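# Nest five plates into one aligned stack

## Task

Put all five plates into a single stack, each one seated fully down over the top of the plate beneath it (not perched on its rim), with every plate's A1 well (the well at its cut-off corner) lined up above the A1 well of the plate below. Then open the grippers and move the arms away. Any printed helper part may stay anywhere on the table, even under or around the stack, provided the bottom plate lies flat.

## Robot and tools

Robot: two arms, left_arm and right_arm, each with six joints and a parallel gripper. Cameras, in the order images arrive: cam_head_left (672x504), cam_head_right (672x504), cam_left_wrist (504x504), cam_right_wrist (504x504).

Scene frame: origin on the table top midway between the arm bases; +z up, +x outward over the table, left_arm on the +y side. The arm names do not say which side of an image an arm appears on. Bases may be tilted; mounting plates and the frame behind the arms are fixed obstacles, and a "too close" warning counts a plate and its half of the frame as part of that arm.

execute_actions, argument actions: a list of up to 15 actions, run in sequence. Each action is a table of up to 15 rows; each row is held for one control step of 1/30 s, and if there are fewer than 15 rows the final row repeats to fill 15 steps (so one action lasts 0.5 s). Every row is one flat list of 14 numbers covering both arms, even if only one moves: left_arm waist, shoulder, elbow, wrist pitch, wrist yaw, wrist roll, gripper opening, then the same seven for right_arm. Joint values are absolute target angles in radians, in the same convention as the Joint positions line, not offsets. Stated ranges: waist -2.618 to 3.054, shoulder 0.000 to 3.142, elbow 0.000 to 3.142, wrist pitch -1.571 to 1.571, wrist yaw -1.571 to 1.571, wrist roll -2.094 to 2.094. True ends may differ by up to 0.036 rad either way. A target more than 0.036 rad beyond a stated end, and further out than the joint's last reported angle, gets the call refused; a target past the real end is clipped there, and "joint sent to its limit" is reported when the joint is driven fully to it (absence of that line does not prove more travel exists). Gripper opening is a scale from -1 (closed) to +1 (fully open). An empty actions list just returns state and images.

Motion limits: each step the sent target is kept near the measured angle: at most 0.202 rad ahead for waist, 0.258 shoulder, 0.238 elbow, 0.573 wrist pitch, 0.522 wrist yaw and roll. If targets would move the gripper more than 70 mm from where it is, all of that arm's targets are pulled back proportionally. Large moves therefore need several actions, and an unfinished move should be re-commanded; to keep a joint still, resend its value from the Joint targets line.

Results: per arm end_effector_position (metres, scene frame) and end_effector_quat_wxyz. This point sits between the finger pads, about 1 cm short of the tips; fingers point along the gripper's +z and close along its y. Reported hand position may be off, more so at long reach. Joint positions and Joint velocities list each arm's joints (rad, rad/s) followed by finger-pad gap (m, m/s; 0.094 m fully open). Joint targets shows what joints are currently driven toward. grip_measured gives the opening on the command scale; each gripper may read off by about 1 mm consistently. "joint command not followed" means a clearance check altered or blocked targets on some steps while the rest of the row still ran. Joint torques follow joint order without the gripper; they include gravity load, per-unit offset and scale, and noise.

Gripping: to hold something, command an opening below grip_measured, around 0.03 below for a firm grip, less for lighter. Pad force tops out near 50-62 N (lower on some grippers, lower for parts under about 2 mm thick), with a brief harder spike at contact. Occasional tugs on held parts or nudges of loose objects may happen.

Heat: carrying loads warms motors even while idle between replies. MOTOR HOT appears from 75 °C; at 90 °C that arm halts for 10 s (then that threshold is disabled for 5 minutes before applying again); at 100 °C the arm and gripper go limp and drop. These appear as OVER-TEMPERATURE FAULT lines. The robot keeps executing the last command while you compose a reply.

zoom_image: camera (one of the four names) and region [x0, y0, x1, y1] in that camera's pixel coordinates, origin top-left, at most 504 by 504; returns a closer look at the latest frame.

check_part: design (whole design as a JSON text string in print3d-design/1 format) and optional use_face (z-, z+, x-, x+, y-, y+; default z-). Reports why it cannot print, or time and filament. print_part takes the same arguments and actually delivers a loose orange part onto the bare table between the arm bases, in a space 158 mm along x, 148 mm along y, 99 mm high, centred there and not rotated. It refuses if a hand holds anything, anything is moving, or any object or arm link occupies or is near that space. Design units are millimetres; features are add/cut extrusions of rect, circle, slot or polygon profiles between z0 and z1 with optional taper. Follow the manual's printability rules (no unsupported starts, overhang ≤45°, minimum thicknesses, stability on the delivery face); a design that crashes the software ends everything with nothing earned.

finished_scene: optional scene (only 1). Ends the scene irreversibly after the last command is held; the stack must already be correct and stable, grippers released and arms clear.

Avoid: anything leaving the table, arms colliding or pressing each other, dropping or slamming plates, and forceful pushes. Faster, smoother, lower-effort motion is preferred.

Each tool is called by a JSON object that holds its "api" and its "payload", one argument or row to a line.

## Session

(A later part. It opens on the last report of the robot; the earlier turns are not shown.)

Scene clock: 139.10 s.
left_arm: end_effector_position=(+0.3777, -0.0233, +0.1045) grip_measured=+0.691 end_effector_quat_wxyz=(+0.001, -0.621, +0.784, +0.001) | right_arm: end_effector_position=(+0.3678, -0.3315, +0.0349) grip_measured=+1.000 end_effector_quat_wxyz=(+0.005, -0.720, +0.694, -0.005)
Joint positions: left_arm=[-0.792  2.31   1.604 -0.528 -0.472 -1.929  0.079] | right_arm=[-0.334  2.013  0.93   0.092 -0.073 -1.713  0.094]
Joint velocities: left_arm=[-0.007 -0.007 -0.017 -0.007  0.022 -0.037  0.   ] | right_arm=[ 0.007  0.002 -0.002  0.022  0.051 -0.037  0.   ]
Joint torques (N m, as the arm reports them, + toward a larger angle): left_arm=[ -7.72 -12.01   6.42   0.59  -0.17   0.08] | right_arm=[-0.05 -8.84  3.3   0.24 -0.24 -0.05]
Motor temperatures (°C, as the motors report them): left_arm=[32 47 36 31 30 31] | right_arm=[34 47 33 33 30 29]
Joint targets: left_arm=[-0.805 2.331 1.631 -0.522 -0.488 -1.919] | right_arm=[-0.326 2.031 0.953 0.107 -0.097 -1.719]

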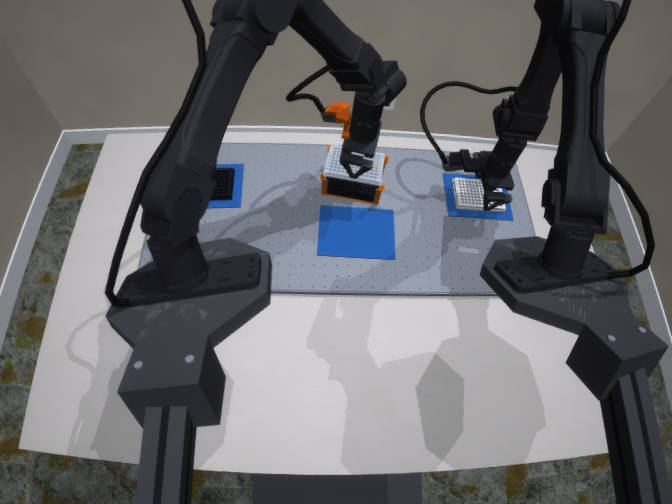

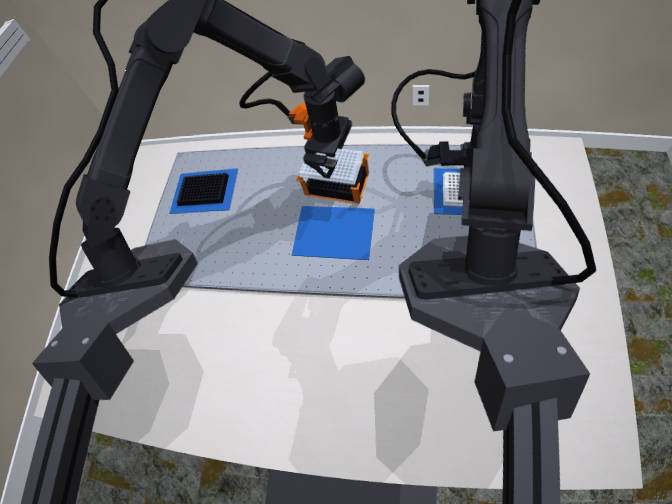

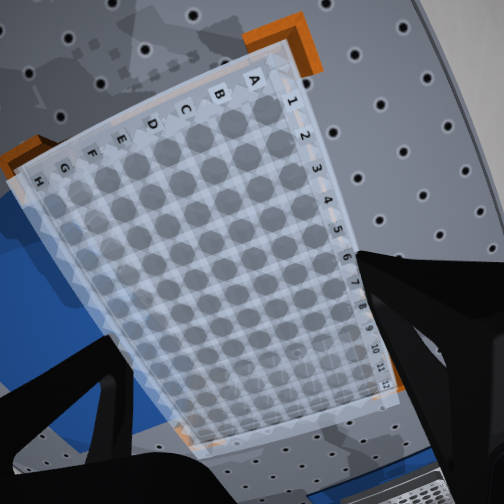

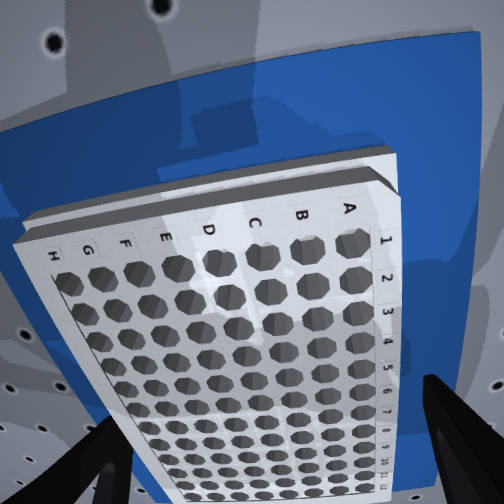

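{"api": "execute_actions", "payload": {
  "actions": [
    [[-0.800,2.335,1.633,-0.517,-0.480,-1.912,0.66,-0.326,2.031,0.953,0.090,-0.097,-1.719,1],[-0.793,2.337,1.6356,-0.515,-0.472,-1.911,0.66,-0.326,2.031,0.953,0.075,-0.097,-1.719,1],[-0.787,2.340,1.6365,-0.513,-0.466,-1.910,0.66,-0.326,2.031,0.953,0.066,-0.097,-1.719,0.95],[-0.7826,2.343,1.6377,-0.510,-0.463,-1.909,0.66,-0.326,2.031,0.953,0.066,-0.097,-1.719,0.91],[-0.7813,2.3466,1.6389,-0.507,-0.462,-1.9076,0.66,-0.326,2.031,0.953,0.066,-0.097,-1.719,0.87],[-0.780,2.350,1.640,-0.504,-0.462,-1.906,0.66,-0.326,2.031,0.953,0.066,-0.097,-1.719,0.84],[-0.7786,2.3536,1.6412,-0.501,-0.461,-1.905,0.66,-0.326,2.031,0.953,0.066,-0.097,-1.719,0.81],[-0.7773,2.357,1.6424,-0.4985,-0.461,-1.9035,0.66,-0.326,2.031,0.953,0.066,-0.097,-1.719,0.78],[-0.776,2.3605,1.6436,-0.4955,-0.4605,-1.902,0.66,-0.326,2.031,0.953,0.066,-0.097,-1.719,0.76],[-0.7746,2.364,1.6448,-0.4926,-0.460,-1.901,0.66,-0.326,2.031,0.953,0.066,-0.097,-1.719,0.74],[-0.7732,2.3675,1.646,-0.4897,-0.4596,-1.8994,0.66,-0.326,2.031,0.953,0.066,-0.097,-1.719,0.72],[-0.7719,2.371,1.6472,-0.4868,-0.459,-1.898,0.66,-0.326,2.031,0.953,0.066,-0.097,-1.719,0.70],[-0.7705,2.3744,1.6484,-0.4839,-0.4587,-1.8967,0.66,-0.326,2.031,0.953,0.066,-0.097,-1.719,0.685],[-0.7692,2.378,1.6496,-0.481,-0.458,-1.8953,0.66,-0.326,2.031,0.953,0.066,-0.097,-1.719,0.67],[-0.7678,2.3814,1.6508,-0.478,-0.4577,-1.894,0.66,-0.326,2.031,0.953,0.066,-0.097,-1.719,0.66]]
  ]
}}

Scene clock: 141.50 s.
left_arm: end_effector_position=(+0.3768, -0.0251, +0.0914) grip_measured=+0.691 end_effector_quat_wxyz=(-0.003, -0.617, +0.787, +0.001) | right_arm: end_effector_position=(+0.3672, -0.3314, +0.0349) grip_measured=+0.699 end_effector_quat_wxyz=(+0.004, -0.720, +0.694, -0.004)
Joint positions: left_arm=[-0.78   2.345  1.618 -0.504 -0.461 -1.908  0.079] | right_arm=[-0.334  2.013  0.93   0.089 -0.073 -1.714  0.08 ]
Joint velocities: left_arm=[ 0.032  0.115  0.007  0.11   0.007  0.051 -0.001] | right_arm=[ 0.002  0.007 -0.007 -0.007 -0.066  0.007 -0.001]
Joint torques (N m, as the arm reports them, + toward a larger angle): left_arm=[ -5.63 -11.48   6.84   0.54   0.04   0.08] | right_arm=[-0.03 -8.85  3.22 -0.16 -0.25 -0.08]
Motor temperatures (°C, as the motors report them): left_arm=[32 47 36 31 30 31] | right_arm=[34 47 33 33 30 29]
Joint targets: left_arm=[-0.768 2.381 1.651 -0.478 -0.458 -1.894] | right_arm=[-0.326 2.031 0.953 0.066 -0.097 -1.719]

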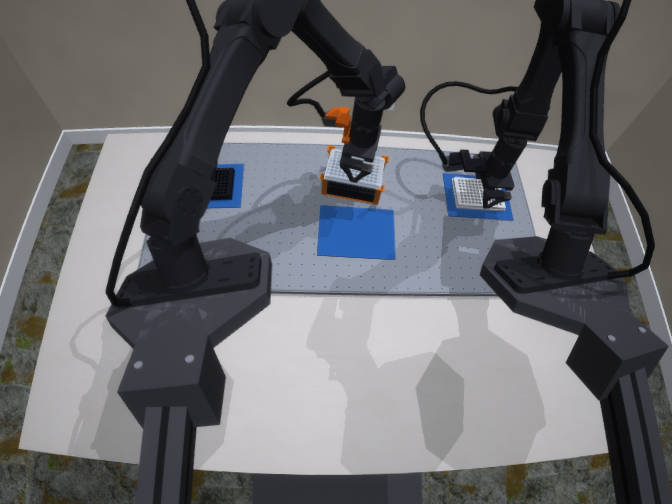

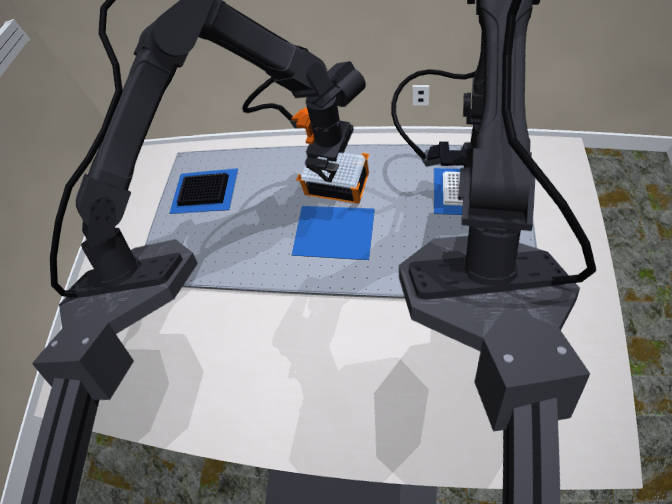

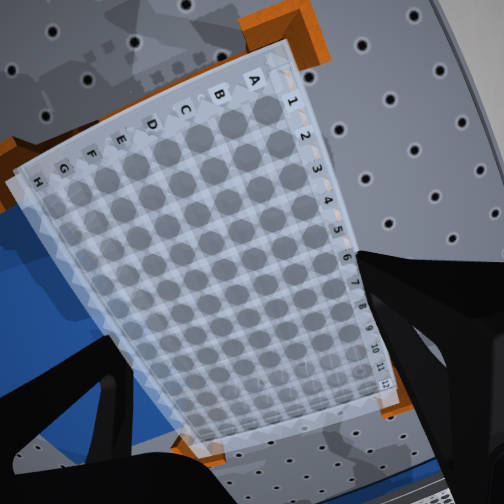

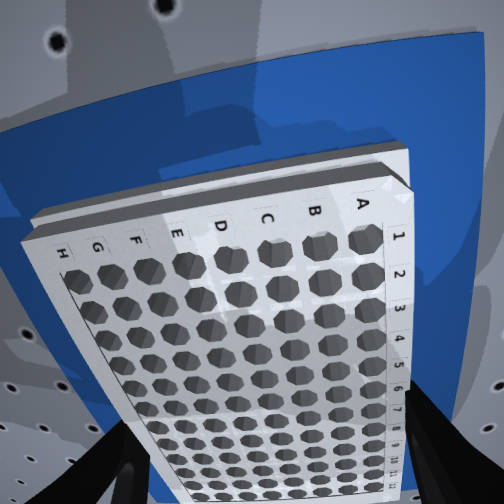

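{"api": "execute_actions", "payload": {
  "actions": [
    [[-0.7665,2.385,1.652,-0.475,-0.4573,-1.8926,0.66,-0.330,2.018,0.939,0.068,-0.097,-1.720,0.66],[-0.7652,2.3884,1.653,-0.472,-0.4568,-1.891,0.66,-0.334,2.005,0.925,0.068,-0.097,-1.720,0.66],[-0.7638,2.392,1.6543,-0.469,-0.4564,-1.890,0.66,-0.338,1.995,0.914,0.066,-0.097,-1.720,0.66],[-0.7625,2.3953,1.6555,-0.4663,-0.456,-1.8885,0.66,-0.338,1.990,0.911,0.051,-0.097,-1.720,0.66],[-0.7611,2.399,1.6567,-0.4634,-0.4555,-1.887,0.66,-0.339,1.983,0.909,0.041,-0.097,-1.721,0.66],[-0.7598,2.4023,1.658,-0.4605,-0.455,-1.886,0.66,-0.339,1.976,0.907,0.031,-0.097,-1.721,0.66],[-0.7584,2.4058,1.659,-0.4576,-0.4545,-1.8844,0.66,-0.340,1.966,0.905,0.022,-0.097,-1.722,0.66],[-0.7571,2.4092,1.6603,-0.4546,-0.454,-1.883,0.66,-0.340,1.955,0.902,0.012,-0.097,-1.722,0.66],[-0.7558,2.4127,1.6615,-0.452,-0.4537,-1.882,0.66,-0.341,1.942,0.898,0.002,-0.097,-1.723,0.66],[-0.7545,2.416,1.6626,-0.450,-0.4533,-1.881,0.66,-0.342,1.929,0.895,-0.007,-0.097,-1.723,0.66],[-0.7533,2.419,1.6636,-0.448,-0.453,-1.880,0.66,-0.343,1.917,0.891,-0.017,-0.098,-1.724,0.66],[-0.7523,2.4217,1.6646,-0.4467,-0.453,-1.8794,0.66,-0.343,1.904,0.888,-0.027,-0.098,-1.724,0.66],[-0.7513,2.424,1.6654,-0.4458,-0.4527,-1.879,0.66,-0.344,1.891,0.884,-0.036,-0.098,-1.725,0.66],[-0.7506,2.426,1.666,-0.4458,-0.4527,-1.879,0.66,-0.345,1.879,0.881,-0.046,-0.098,-1.725,0.66],[-0.7501,2.4274,1.6665,-0.4458,-0.4527,-1.879,0.66,-0.346,1.866,0.877,-0.056,-0.098,-1.726,0.66]]
  ]
}}

Scene clock: 142.83 s.
left_arm: end_effector_position=(+0.3786, -0.0243, +0.0698) grip_measured=+0.691 end_effector_quat_wxyz=(-0.002, -0.620, +0.785, -0.001) | right_arm: end_effector_position=(+0.3680, -0.3297, +0.0603) grip_measured=+0.699 end_effector_quat_wxyz=(+0.001, -0.721, +0.693, -0.000)
Joint positions: left_arm=[-0.756  2.4    1.639 -0.456 -0.453 -1.887  0.079] | right_arm=[-0.334  1.912  0.904  0.006 -0.073 -1.718  0.08 ]
Joint velocities: left_arm=[ 0.022  0.056  0.027  0.081  0.066  0.11  -0.001] | right_arm=[ 0.002 -0.383 -0.071 -0.198 -0.007  0.051 -0.001]
Joint torques (N m, as the arm reports them, + toward a larger angle): left_arm=[ -6.35 -12.04   6.02   0.57   0.     0.07] | right_arm=[ -1.78 -12.05   0.27  -0.21  -0.26  -0.05]
Motor temperatures (°C, as the motors report them): left_arm=[32 47 36 31 30 31] | right_arm=[34 47 33 33 30 29]
Joint targets: left_arm=[-0.750 2.428 1.667 -0.445 -0.452 -1.879] | right_arm=[-0.346 1.866 0.877 -0.056 -0.098 -1.726]

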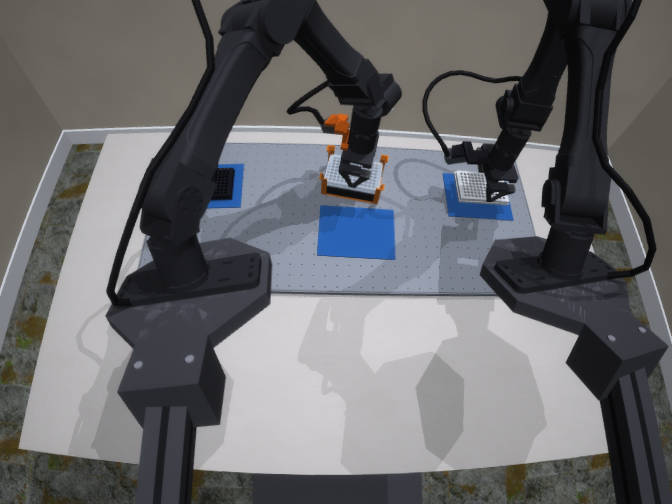

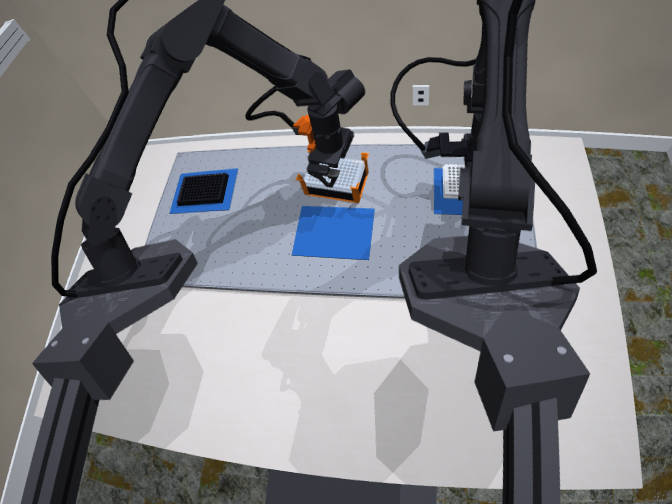

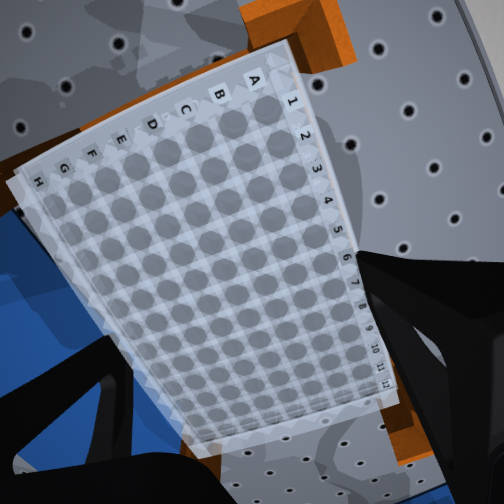

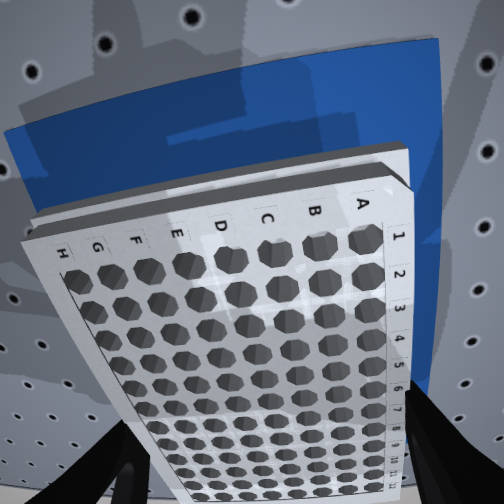

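{"api": "execute_actions", "payload": {
  "actions": []
}}

Scene clock: 144.27 s.
left_arm: end_effector_position=(+0.3787, -0.0242, +0.0683) grip_measured=+0.691 end_effector_quat_wxyz=(-0.002, -0.620, +0.785, -0.001) | right_arm: end_effector_position=(+0.3669, -0.3289, +0.0676) grip_measured=+0.699 end_effector_quat_wxyz=(-0.002, -0.722, +0.692, +0.004)
Joint positions: left_arm=[-0.755  2.403  1.639 -0.451 -0.453 -1.886  0.079] | right_arm=[-0.334  1.884  0.901 -0.03  -0.073 -1.72   0.08 ]
Joint velocities: left_arm=[-0.002 -0.012  0.007 -0.037 -0.007 -0.007 -0.001] | right_arm=[ 0.002  0.002 -0.007 -0.037 -0.037  0.007 -0.   ]
Joint torques (N m, as the arm reports them, + toward a larger angle): left_arm=[ -6.27 -12.04   6.02   0.6    0.02   0.07] | right_arm=[ -1.76 -11.68   0.3   -0.22  -0.26  -0.07]
Motor temperatures (°C, as the motors report them): left_arm=[32 47 36 31 30 31] | right_arm=[34 47 33 33 30 29]
Joint targets: left_arm=[-0.750 2.428 1.667 -0.445 -0.453 -1.879] | right_arm=[-0.346 1.866 0.877 -0.056 -0.098 -1.726]

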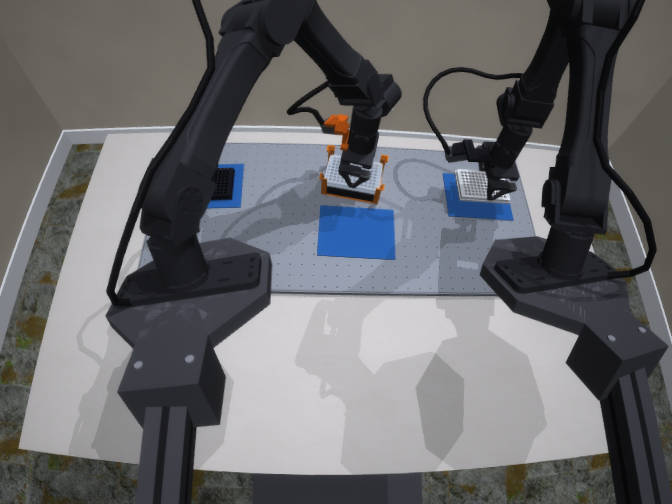

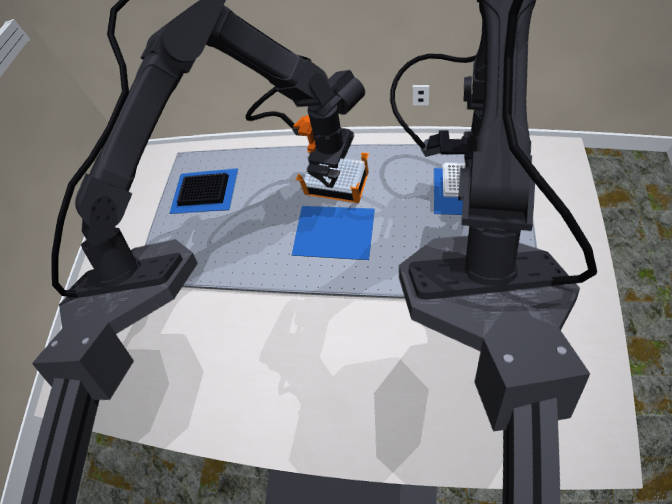

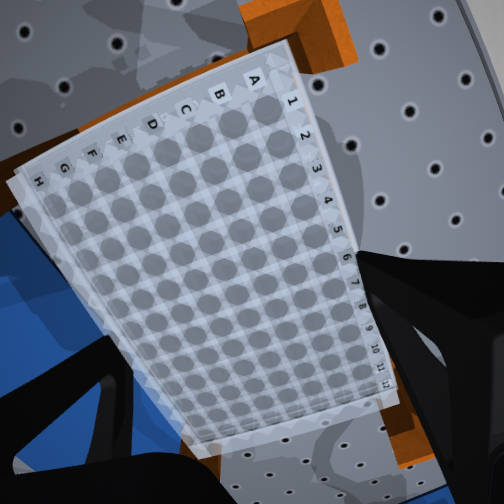

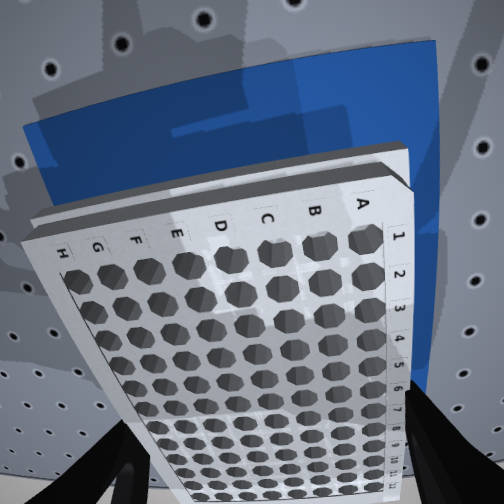

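{"api": "execute_actions", "payload": {
  "actions": [
    [[-0.750,2.430,1.6675,-0.443,-0.454,-1.878,0.66,-0.346,1.856,0.875,-0.063,-0.098,-1.726,0.66],[-0.750,2.432,1.668,-0.442,-0.455,-1.878,0.66,-0.346,1.844,0.871,-0.073,-0.098,-1.726,0.66],[-0.750,2.434,1.6685,-0.441,-0.456,-1.877,0.66,-0.346,1.831,0.868,-0.082,-0.098,-1.726,0.66],[-0.750,2.436,1.669,-0.440,-0.456,-1.877,0.66,-0.346,1.818,0.864,-0.092,-0.098,-1.726,0.66],[-0.750,2.438,1.6695,-0.439,-0.456,-1.876,0.66,-0.346,1.805,0.861,-0.102,-0.098,-1.720,0.66],[-0.750,2.440,1.670,-0.438,-0.456,-1.876,0.66,-0.346,1.793,0.857,-0.112,-0.098,-1.710,0.66],[-0.750,2.441,1.670,-0.437,-0.456,-1.876,0.66,-0.346,1.780,0.854,-0.121,-0.098,-1.700,0.66],[-0.750,2.442,1.670,-0.436,-0.456,-1.876,0.66,-0.346,1.767,0.850,-0.131,-0.098,-1.690,0.66],[-0.750,2.443,1.670,-0.436,-0.456,-1.876,0.66,-0.346,1.755,0.847,-0.141,-0.098,-1.680,0.66],[-0.750,2.444,1.670,-0.435,-0.456,-1.876,0.66,-0.344,1.742,0.843,-0.148,-0.096,-1.670,0.66],[-0.750,2.445,1.670,-0.435,-0.456,-1.876,0.66,-0.341,1.729,0.840,-0.155,-0.093,-1.660,0.66],[-0.750,2.445,1.670,-0.435,-0.456,-1.876,0.66,-0.338,1.716,0.836,-0.161,-0.089,-1.650,0.66],[-0.750,2.445,1.670,-0.435,-0.456,-1.876,0.66,-0.335,1.707,0.834,-0.167,-0.085,-1.640,0.66],[-0.750,2.445,1.670,-0.435,-0.456,-1.876,0.66,-0.332,1.697,0.831,-0.172,-0.080,-1.630,0.66],[-0.750,2.445,1.670,-0.435,-0.456,-1.876,0.66,-0.329,1.689,0.829,-0.174,-0.075,-1.620,0.66]]
  ]
}}

{"api": "zoom_image", "payload": {
  "camera": "cam_head_right",
  "region": [290, 140, 380, 215]
}}

Scene clock: 145.37 s.
left_arm: end_effector_position=(+0.3773, -0.0249, +0.0650) grip_measured=+0.691 end_effector_quat_wxyz=(-0.002, -0.619, +0.785, -0.001) | right_arm: end_effector_position=(+0.3693, -0.3264, +0.1060) grip_measured=+0.699 end_effector_quat_wxyz=(+0.003, -0.702, +0.713, -0.003)
Joint positions: left_arm=[-0.754  2.412  1.639 -0.442 -0.453 -1.883  0.079] | right_arm=[-0.334  1.727  0.855 -0.124 -0.073 -1.662  0.08 ]
Joint velocities: left_arm=[-0.012 -0.012 -0.002 -0.081  0.051  0.051  0.001] | right_arm=[ 0.007 -0.281 -0.056 -0.095 -0.066  0.183 -0.001]
Joint torques (N m, as the arm reports them, + toward a larger angle): left_arm=[ -6.39 -11.32   6.28   0.63  -0.02   0.08] | right_arm=[ -0.14 -11.51   1.18  -0.21   0.02   0.03]
Motor temperatures (°C, as the motors report them): left_arm=[32 47 36 31 30 31] | right_arm=[34 47 33 33 30 29]
Joint targets: left_arm=[-0.750 2.445 1.670 -0.435 -0.456 -1.876] | right_arm=[-0.329 1.689 0.829 -0.174 -0.075 -1.620]

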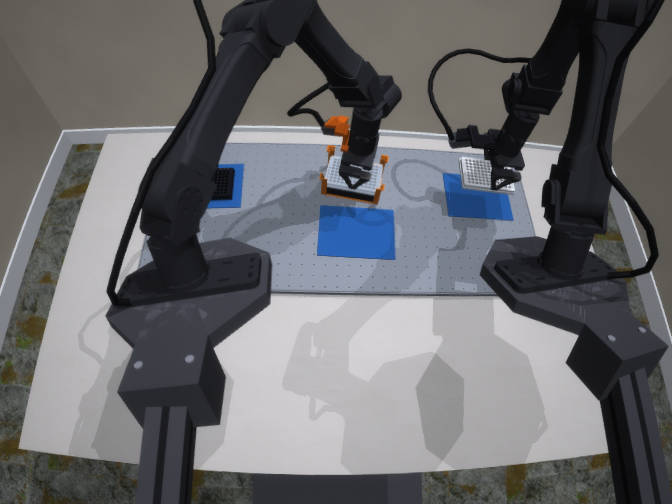

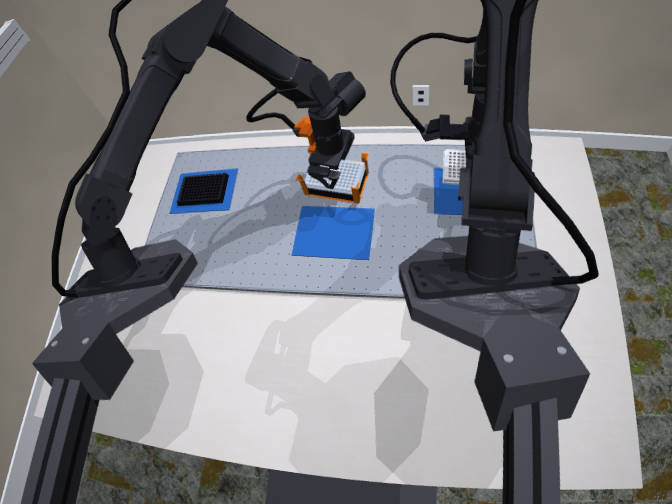

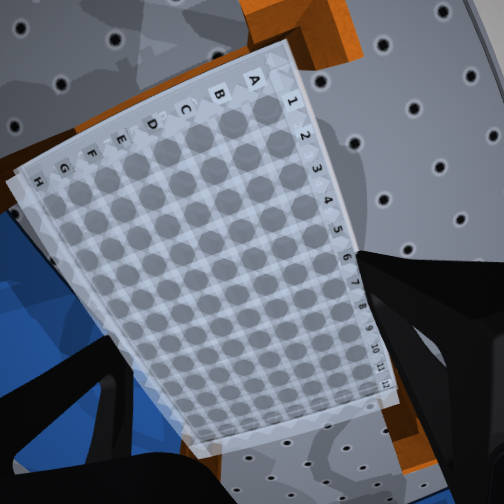

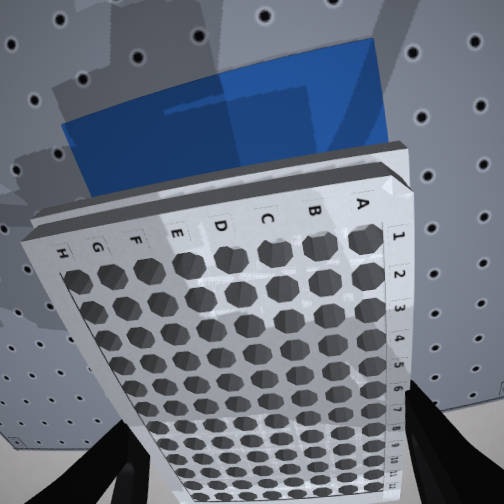

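Region (290, 140, 380, 215) of cam_head_right's 672x504 image, scaled by 5.600, with more detail than that image has.

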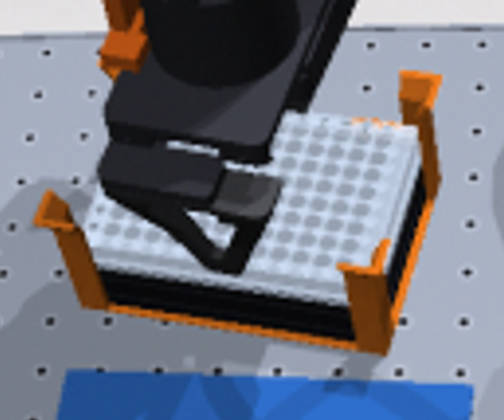

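{"api": "zoom_image", "payload": {
  "camera": "cam_head_right",
  "region": [335, 160, 375, 205]
}}

{"api": "zoom_image", "payload": {
  "camera": "cam_head_left",
  "region": [318, 170, 388, 208]
}}

{"api": "zoom_image", "payload": {
  "camera": "cam_left_wrist",
  "region": [230, 0, 400, 200]
}}

Region (335, 160, 375, 205) of cam_head_right's 672x504 image, scaled by 11.200, with more detail than that image has.

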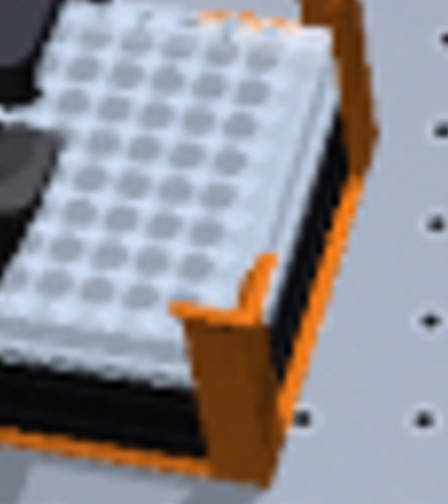

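Region (318, 170, 388, 208) of cam_head_left's 672x504 image, scaled by 7.200, with more detail than that image has; it fills the top 274 rows of this view, and the rest is white.

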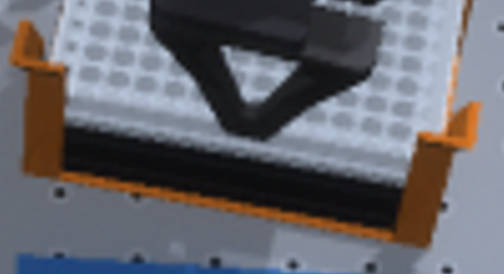

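Region (230, 0, 400, 200) of cam_left_wrist's 504x504 image, scaled by 2.520, with more detail than that image has; it fills the left 428 columns of this view, and the rest is white.

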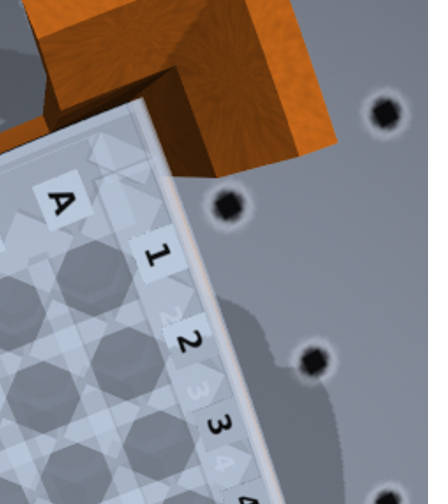

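{"api": "zoom_image", "payload": {
  "camera": "cam_left_wrist",
  "region": [280, 120, 420, 300]
}}

{"api": "zoom_image", "payload": {
  "camera": "cam_left_wrist",
  "region": [0, 60, 280, 220]
}}

{"api": "zoom_image", "payload": {
  "camera": "cam_left_wrist",
  "region": [300, 270, 450, 480]
}}

Region (280, 120, 420, 300) of cam_left_wrist's 504x504 image, scaled by 2.800, with more detail than that image has.

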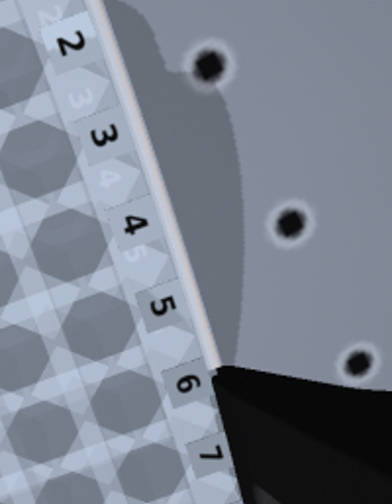

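Region (0, 60, 280, 220) of cam_left_wrist's 504x504 image, scaled by 1.800, with more detail than that image has; it fills the top 288 rows of this view, and the rest is white.

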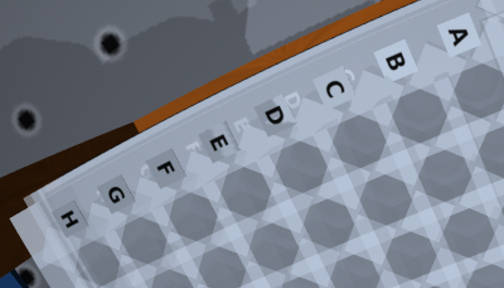

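Region (300, 270, 450, 480) of cam_left_wrist's 504x504 image, scaled by 2.400, with more detail than that image has; it fills the left 360 columns of this view, and the rest is white.

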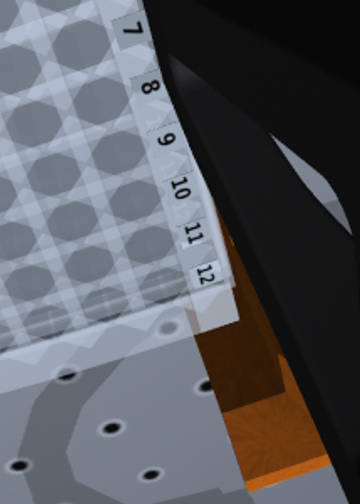

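{"api": "zoom_image", "payload": {
  "camera": "cam_right_wrist",
  "region": [280, 120, 440, 260]
}}

{"api": "zoom_image", "payload": {
  "camera": "cam_right_wrist",
  "region": [0, 170, 200, 300]
}}

{"api": "zoom_image", "payload": {
  "camera": "cam_head_left",
  "region": [450, 150, 530, 200]
}}

Region (280, 120, 440, 260) of cam_right_wrist's 504x504 image, scaled by 3.150, with more detail than that image has; it fills the top 441 rows of this view, and the rest is white.

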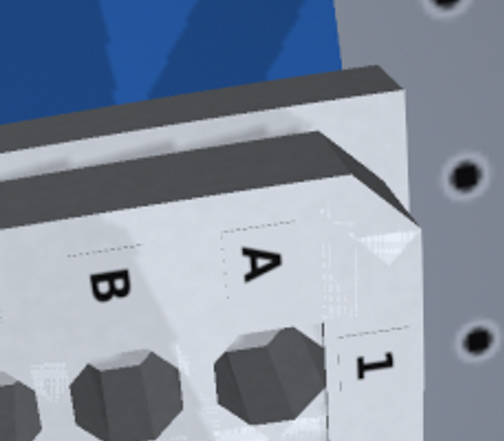

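Region (0, 170, 200, 300) of cam_right_wrist's 504x504 image, scaled by 2.520, with more detail than that image has; it fills the top 328 rows of this view, and the rest is white.

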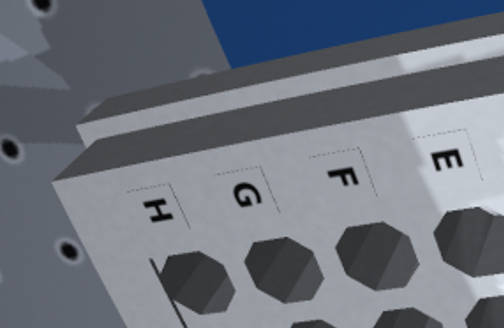

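Region (450, 150, 530, 200) of cam_head_left's 672x504 image, scaled by 6.300, with more detail than that image has; it fills the top 315 rows of this view, and the rest is white.

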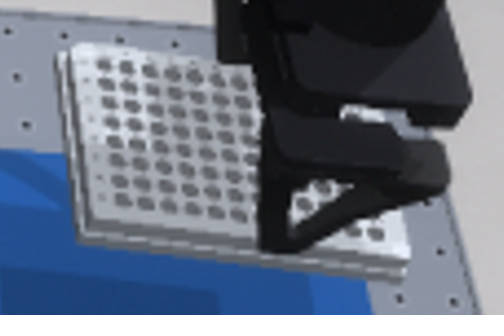

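{"api": "execute_actions", "payload": {
  "actions": [
    [[-0.749,2.446,1.670,-0.434,-0.456,-1.876,0.66,-0.324,1.689,0.840,-0.177,-0.067,-1.603,0.66],[-0.748,2.447,1.670,-0.433,-0.456,-1.876,0.66,-0.315,1.690,0.850,-0.180,-0.059,-1.586,0.66],[-0.747,2.448,1.670,-0.432,-0.456,-1.876,0.66,-0.301,1.690,0.860,-0.183,-0.050,-1.566,0.66],[-0.746,2.449,1.670,-0.431,-0.456,-1.876,0.66,-0.284,1.691,0.866,-0.187,-0.039,-1.543,0.66],[-0.745,2.450,1.670,-0.431,-0.456,-1.876,0.66,-0.266,1.692,0.872,-0.191,-0.028,-1.520,0.66],[-0.744,2.451,1.670,-0.431,-0.456,-1.876,0.66,-0.247,1.693,0.877,-0.195,-0.018,-1.497,0.66],[-0.744,2.452,1.670,-0.431,-0.456,-1.876,0.66,-0.228,1.694,0.883,-0.198,-0.007,-1.474,0.66],[-0.744,2.452,1.670,-0.431,-0.456,-1.876,0.66,-0.209,1.695,0.889,-0.202,0.004,-1.451,0.66],[-0.744,2.452,1.670,-0.431,-0.456,-1.876,0.66,-0.190,1.696,0.895,-0.206,0.014,-1.428,0.66],[-0.744,2.452,1.670,-0.431,-0.456,-1.876,0.66,-0.172,1.696,0.901,-0.210,0.025,-1.406,0.66],[-0.744,2.452,1.670,-0.431,-0.456,-1.876,0.66,-0.153,1.697,0.906,-0.214,0.035,-1.383,0.66],[-0.744,2.452,1.670,-0.431,-0.456,-1.876,0.66,-0.134,1.698,0.912,-0.217,0.045,-1.363,0.66],[-0.744,2.452,1.670,-0.431,-0.456,-1.876,0.66,-0.118,1.699,0.917,-0.220,0.053,-1.345,0.66],[-0.744,2.452,1.670,-0.431,-0.456,-1.876,0.66,-0.103,1.700,0.922,-0.222,0.058,-1.334,0.66],[-0.744,2.452,1.670,-0.431,-0.456,-1.876,0.66,-0.094,1.700,0.925,-0.222,0.058,-1.334,0.66]]
  ]
}}

Scene clock: 149.73 s.
left_arm: end_effector_position=(+0.3773, -0.0249, +0.0650) grip_measured=+0.691 end_effector_quat_wxyz=(-0.002, -0.619, +0.785, -0.001) | right_arm: end_effector_position=(+0.3769, -0.2591, +0.1136) grip_measured=+0.699 end_effector_quat_wxyz=(+0.003, -0.671, +0.741, +0.007)
Joint positions: left_arm=[-0.754  2.412  1.639 -0.442 -0.453 -1.883  0.079] | right_arm=[-0.121  1.71   0.894 -0.19   0.028 -1.399  0.08 ]
Joint velocities: left_arm=[ 0.002 -0.002 -0.012 -0.022  0.007 -0.022  0.   ] | right_arm=[ 0.393 -0.007  0.168 -0.022  0.139  0.418 -0.   ]
Joint torques (N m, as the arm reports them, + toward a larger angle): left_arm=[ -5.8  -10.65   6.27   0.65  -0.03   0.08] | right_arm=[  0.47 -10.77   4.72  -0.23   0.09   0.02]
Motor temperatures (°C, as the motors report them): left_arm=[32 47 37 31 30 31] | right_arm=[34 47 32 33 30 29]
Joint targets: left_arm=[-0.744 2.452 1.670 -0.431 -0.456 -1.876] | right_arm=[-0.094 1.700 0.925 -0.222 0.058 -1.334]

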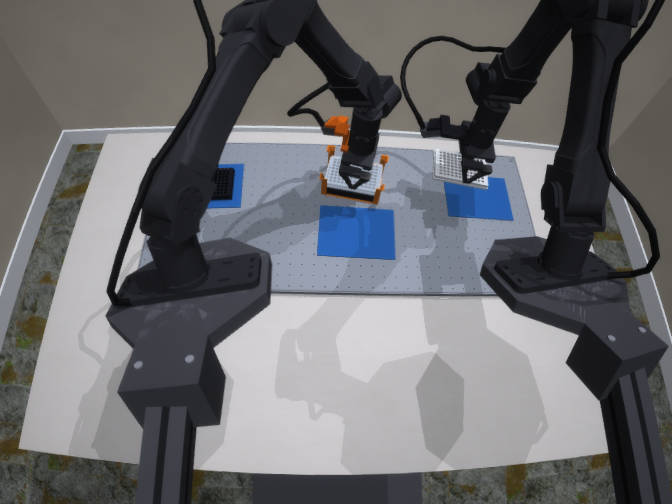

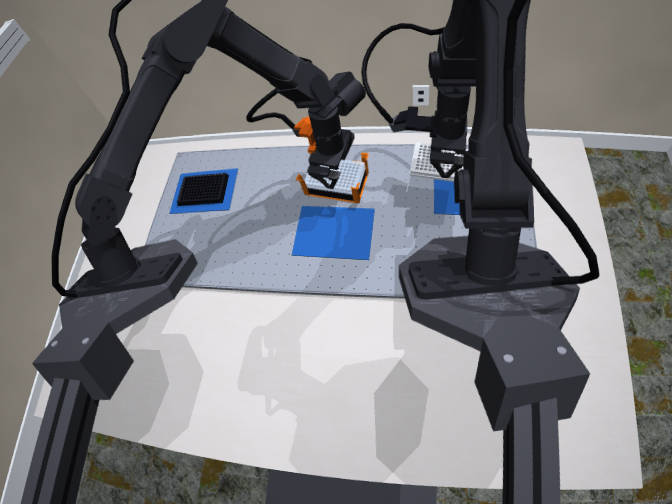

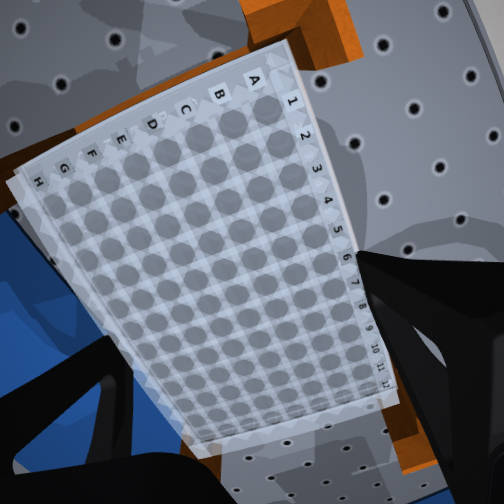

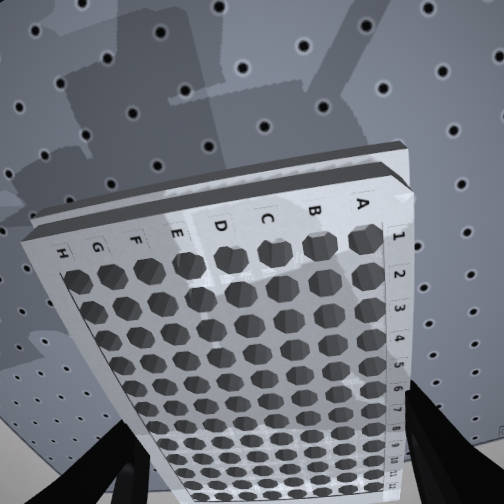

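{"api": "execute_actions", "payload": {
  "actions": [
    [[-0.746,2.448,1.668,-0.433,-0.456,-1.876,0.66,-0.094,1.700,0.925,-0.222,0.058,-1.334,0.66],[-0.748,2.443,1.666,-0.435,-0.456,-1.876,0.67,-0.094,1.700,0.925,-0.222,0.058,-1.334,0.66],[-0.750,2.438,1.664,-0.437,-0.456,-1.876,0.68,-0.094,1.700,0.925,-0.222,0.058,-1.334,0.66],[-0.751,2.434,1.662,-0.438,-0.456,-1.877,0.69,-0.094,1.700,0.925,-0.222,0.058,-1.334,0.66],[-0.751,2.432,1.660,-0.438,-0.456,-1.878,0.70,-0.094,1.700,0.925,-0.222,0.058,-1.334,0.66],[-0.751,2.432,1.660,-0.438,-0.456,-1.878,0.72,-0.094,1.700,0.925,-0.222,0.058,-1.334,0.66],[-0.751,2.432,1.660,-0.438,-0.456,-1.878,0.75,-0.094,1.700,0.925,-0.222,0.058,-1.334,0.66],[-0.751,2.432,1.660,-0.438,-0.456,-1.878,0.79,-0.094,1.700,0.925,-0.222,0.058,-1.334,0.66],[-0.751,2.432,1.660,-0.438,-0.456,-1.878,0.83,-0.094,1.700,0.925,-0.222,0.058,-1.334,0.66],[-0.751,2.432,1.660,-0.438,-0.456,-1.878,0.87,-0.094,1.700,0.925,-0.222,0.058,-1.334,0.66],[-0.751,2.432,1.660,-0.438,-0.456,-1.878,0.91,-0.094,1.700,0.925,-0.222,0.058,-1.334,0.66],[-0.751,2.432,1.660,-0.438,-0.456,-1.878,0.95,-0.094,1.700,0.925,-0.222,0.058,-1.334,0.66],[-0.751,2.432,1.660,-0.438,-0.456,-1.878,1,-0.094,1.700,0.925,-0.222,0.058,-1.334,0.66]]
  ]
}}

Scene clock: 151.37 s.
left_arm: end_effector_position=(+0.3775, -0.0251, +0.0650) grip_measured=+1.000 end_effector_quat_wxyz=(-0.001, -0.619, +0.785, -0.001) | right_arm: end_effector_position=(+0.3783, -0.2541, +0.1149) grip_measured=+0.699 end_effector_quat_wxyz=(-0.001, -0.657, +0.754, +0.002)
Joint positions: left_arm=[-0.754  2.412  1.639 -0.441 -0.453 -1.883  0.094] | right_arm=[-0.096  1.71   0.903 -0.2    0.055 -1.339  0.08 ]
Joint velocities: left_arm=[-0.007 -0.017  0.007  0.007 -0.051 -0.066  0.   ] | right_arm=[ 0.007  0.002  0.002  0.007 -0.051  0.007 -0.001]
Joint torques (N m, as the arm reports them, + toward a larger angle): left_arm=[ -6.34 -12.42   5.32   0.56  -0.03   0.05] | right_arm=[  0.66 -10.78   4.84  -0.16   0.05   0.04]
Motor temperatures (°C, as the motors report them): left_arm=[32 47 37 31 30 31] | right_arm=[34 47 33 33 30 29]
Joint targets: left_arm=[-0.751 2.432 1.660 -0.438 -0.456 -1.878] | right_arm=[-0.094 1.700 0.925 -0.222 0.058 -1.334]

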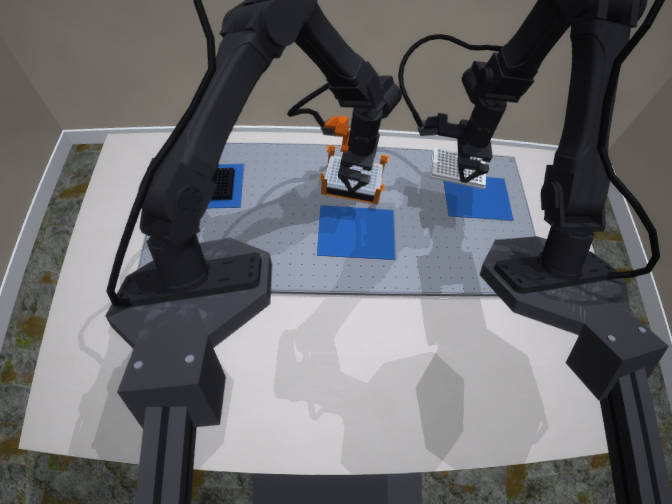

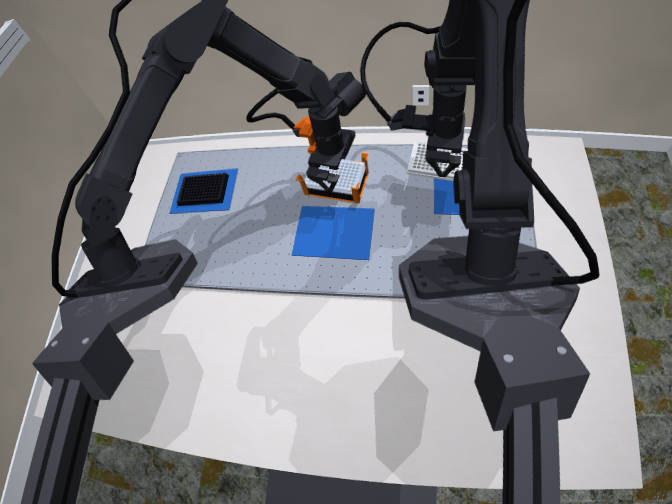

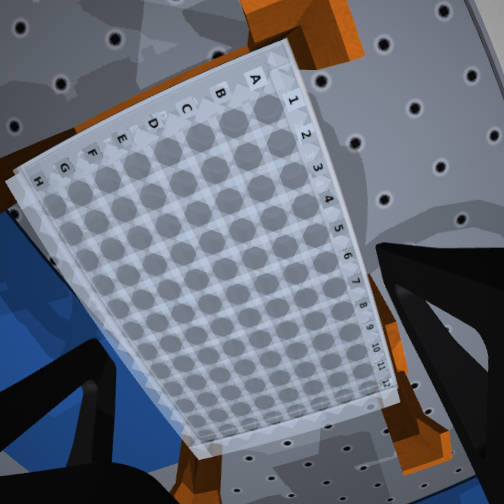

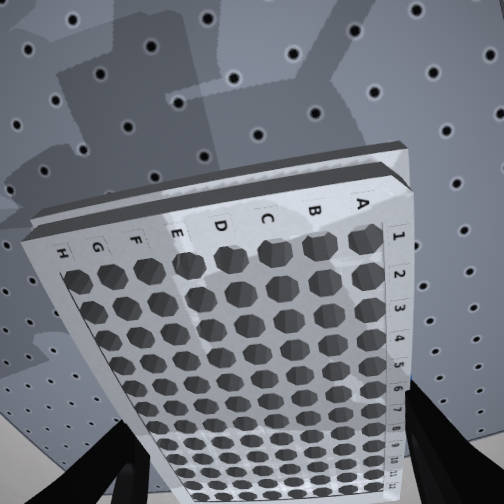

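{"api": "zoom_image", "payload": {
  "camera": "cam_left_wrist",
  "region": [280, 80, 420, 260]
}}

{"api": "zoom_image", "payload": {
  "camera": "cam_left_wrist",
  "region": [0, 60, 280, 220]
}}

{"api": "zoom_image", "payload": {
  "camera": "cam_left_wrist",
  "region": [310, 240, 450, 420]
}}

{"api": "zoom_image", "payload": {
  "camera": "cam_left_wrist",
  "region": [60, 300, 260, 500]
}}

Region (280, 80, 420, 260) of cam_left_wrist's 504x504 image, scaled by 2.800, with more detail than that image has.

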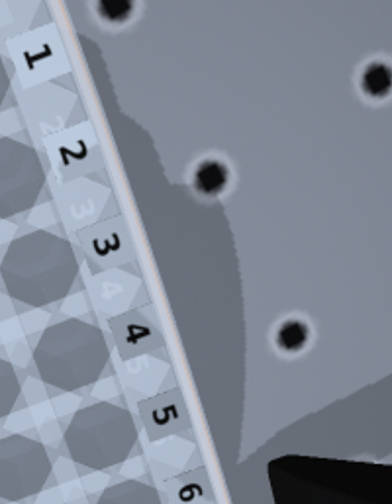

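Region (0, 60, 280, 220) of cam_left_wrist's 504x504 image, scaled by 1.800, with more detail than that image has; it fills the top 288 rows of this view, and the rest is white.

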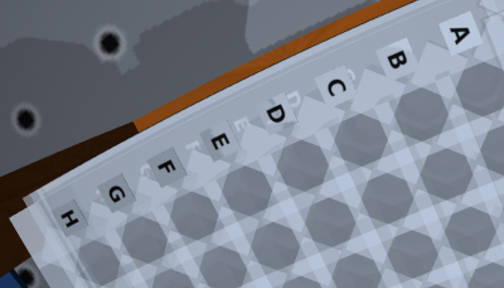

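Region (310, 240, 450, 420) of cam_left_wrist's 504x504 image, scaled by 2.800, with more detail than that image has.

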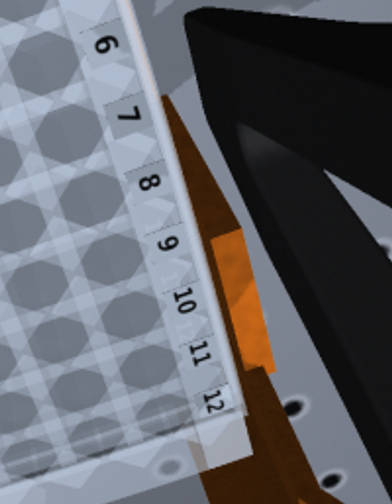

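Region (60, 300, 260, 500) of cam_left_wrist's 504x504 image, scaled by 2.520, with more detail than that image has.

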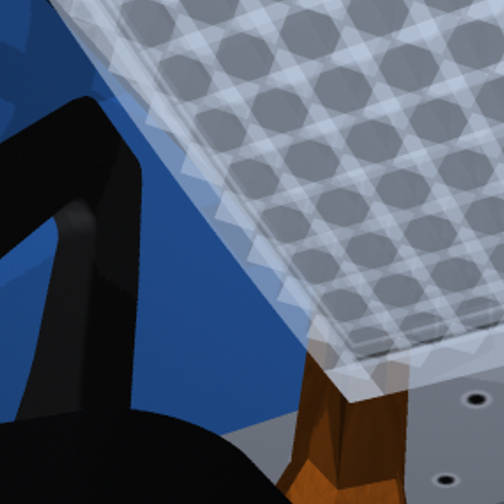

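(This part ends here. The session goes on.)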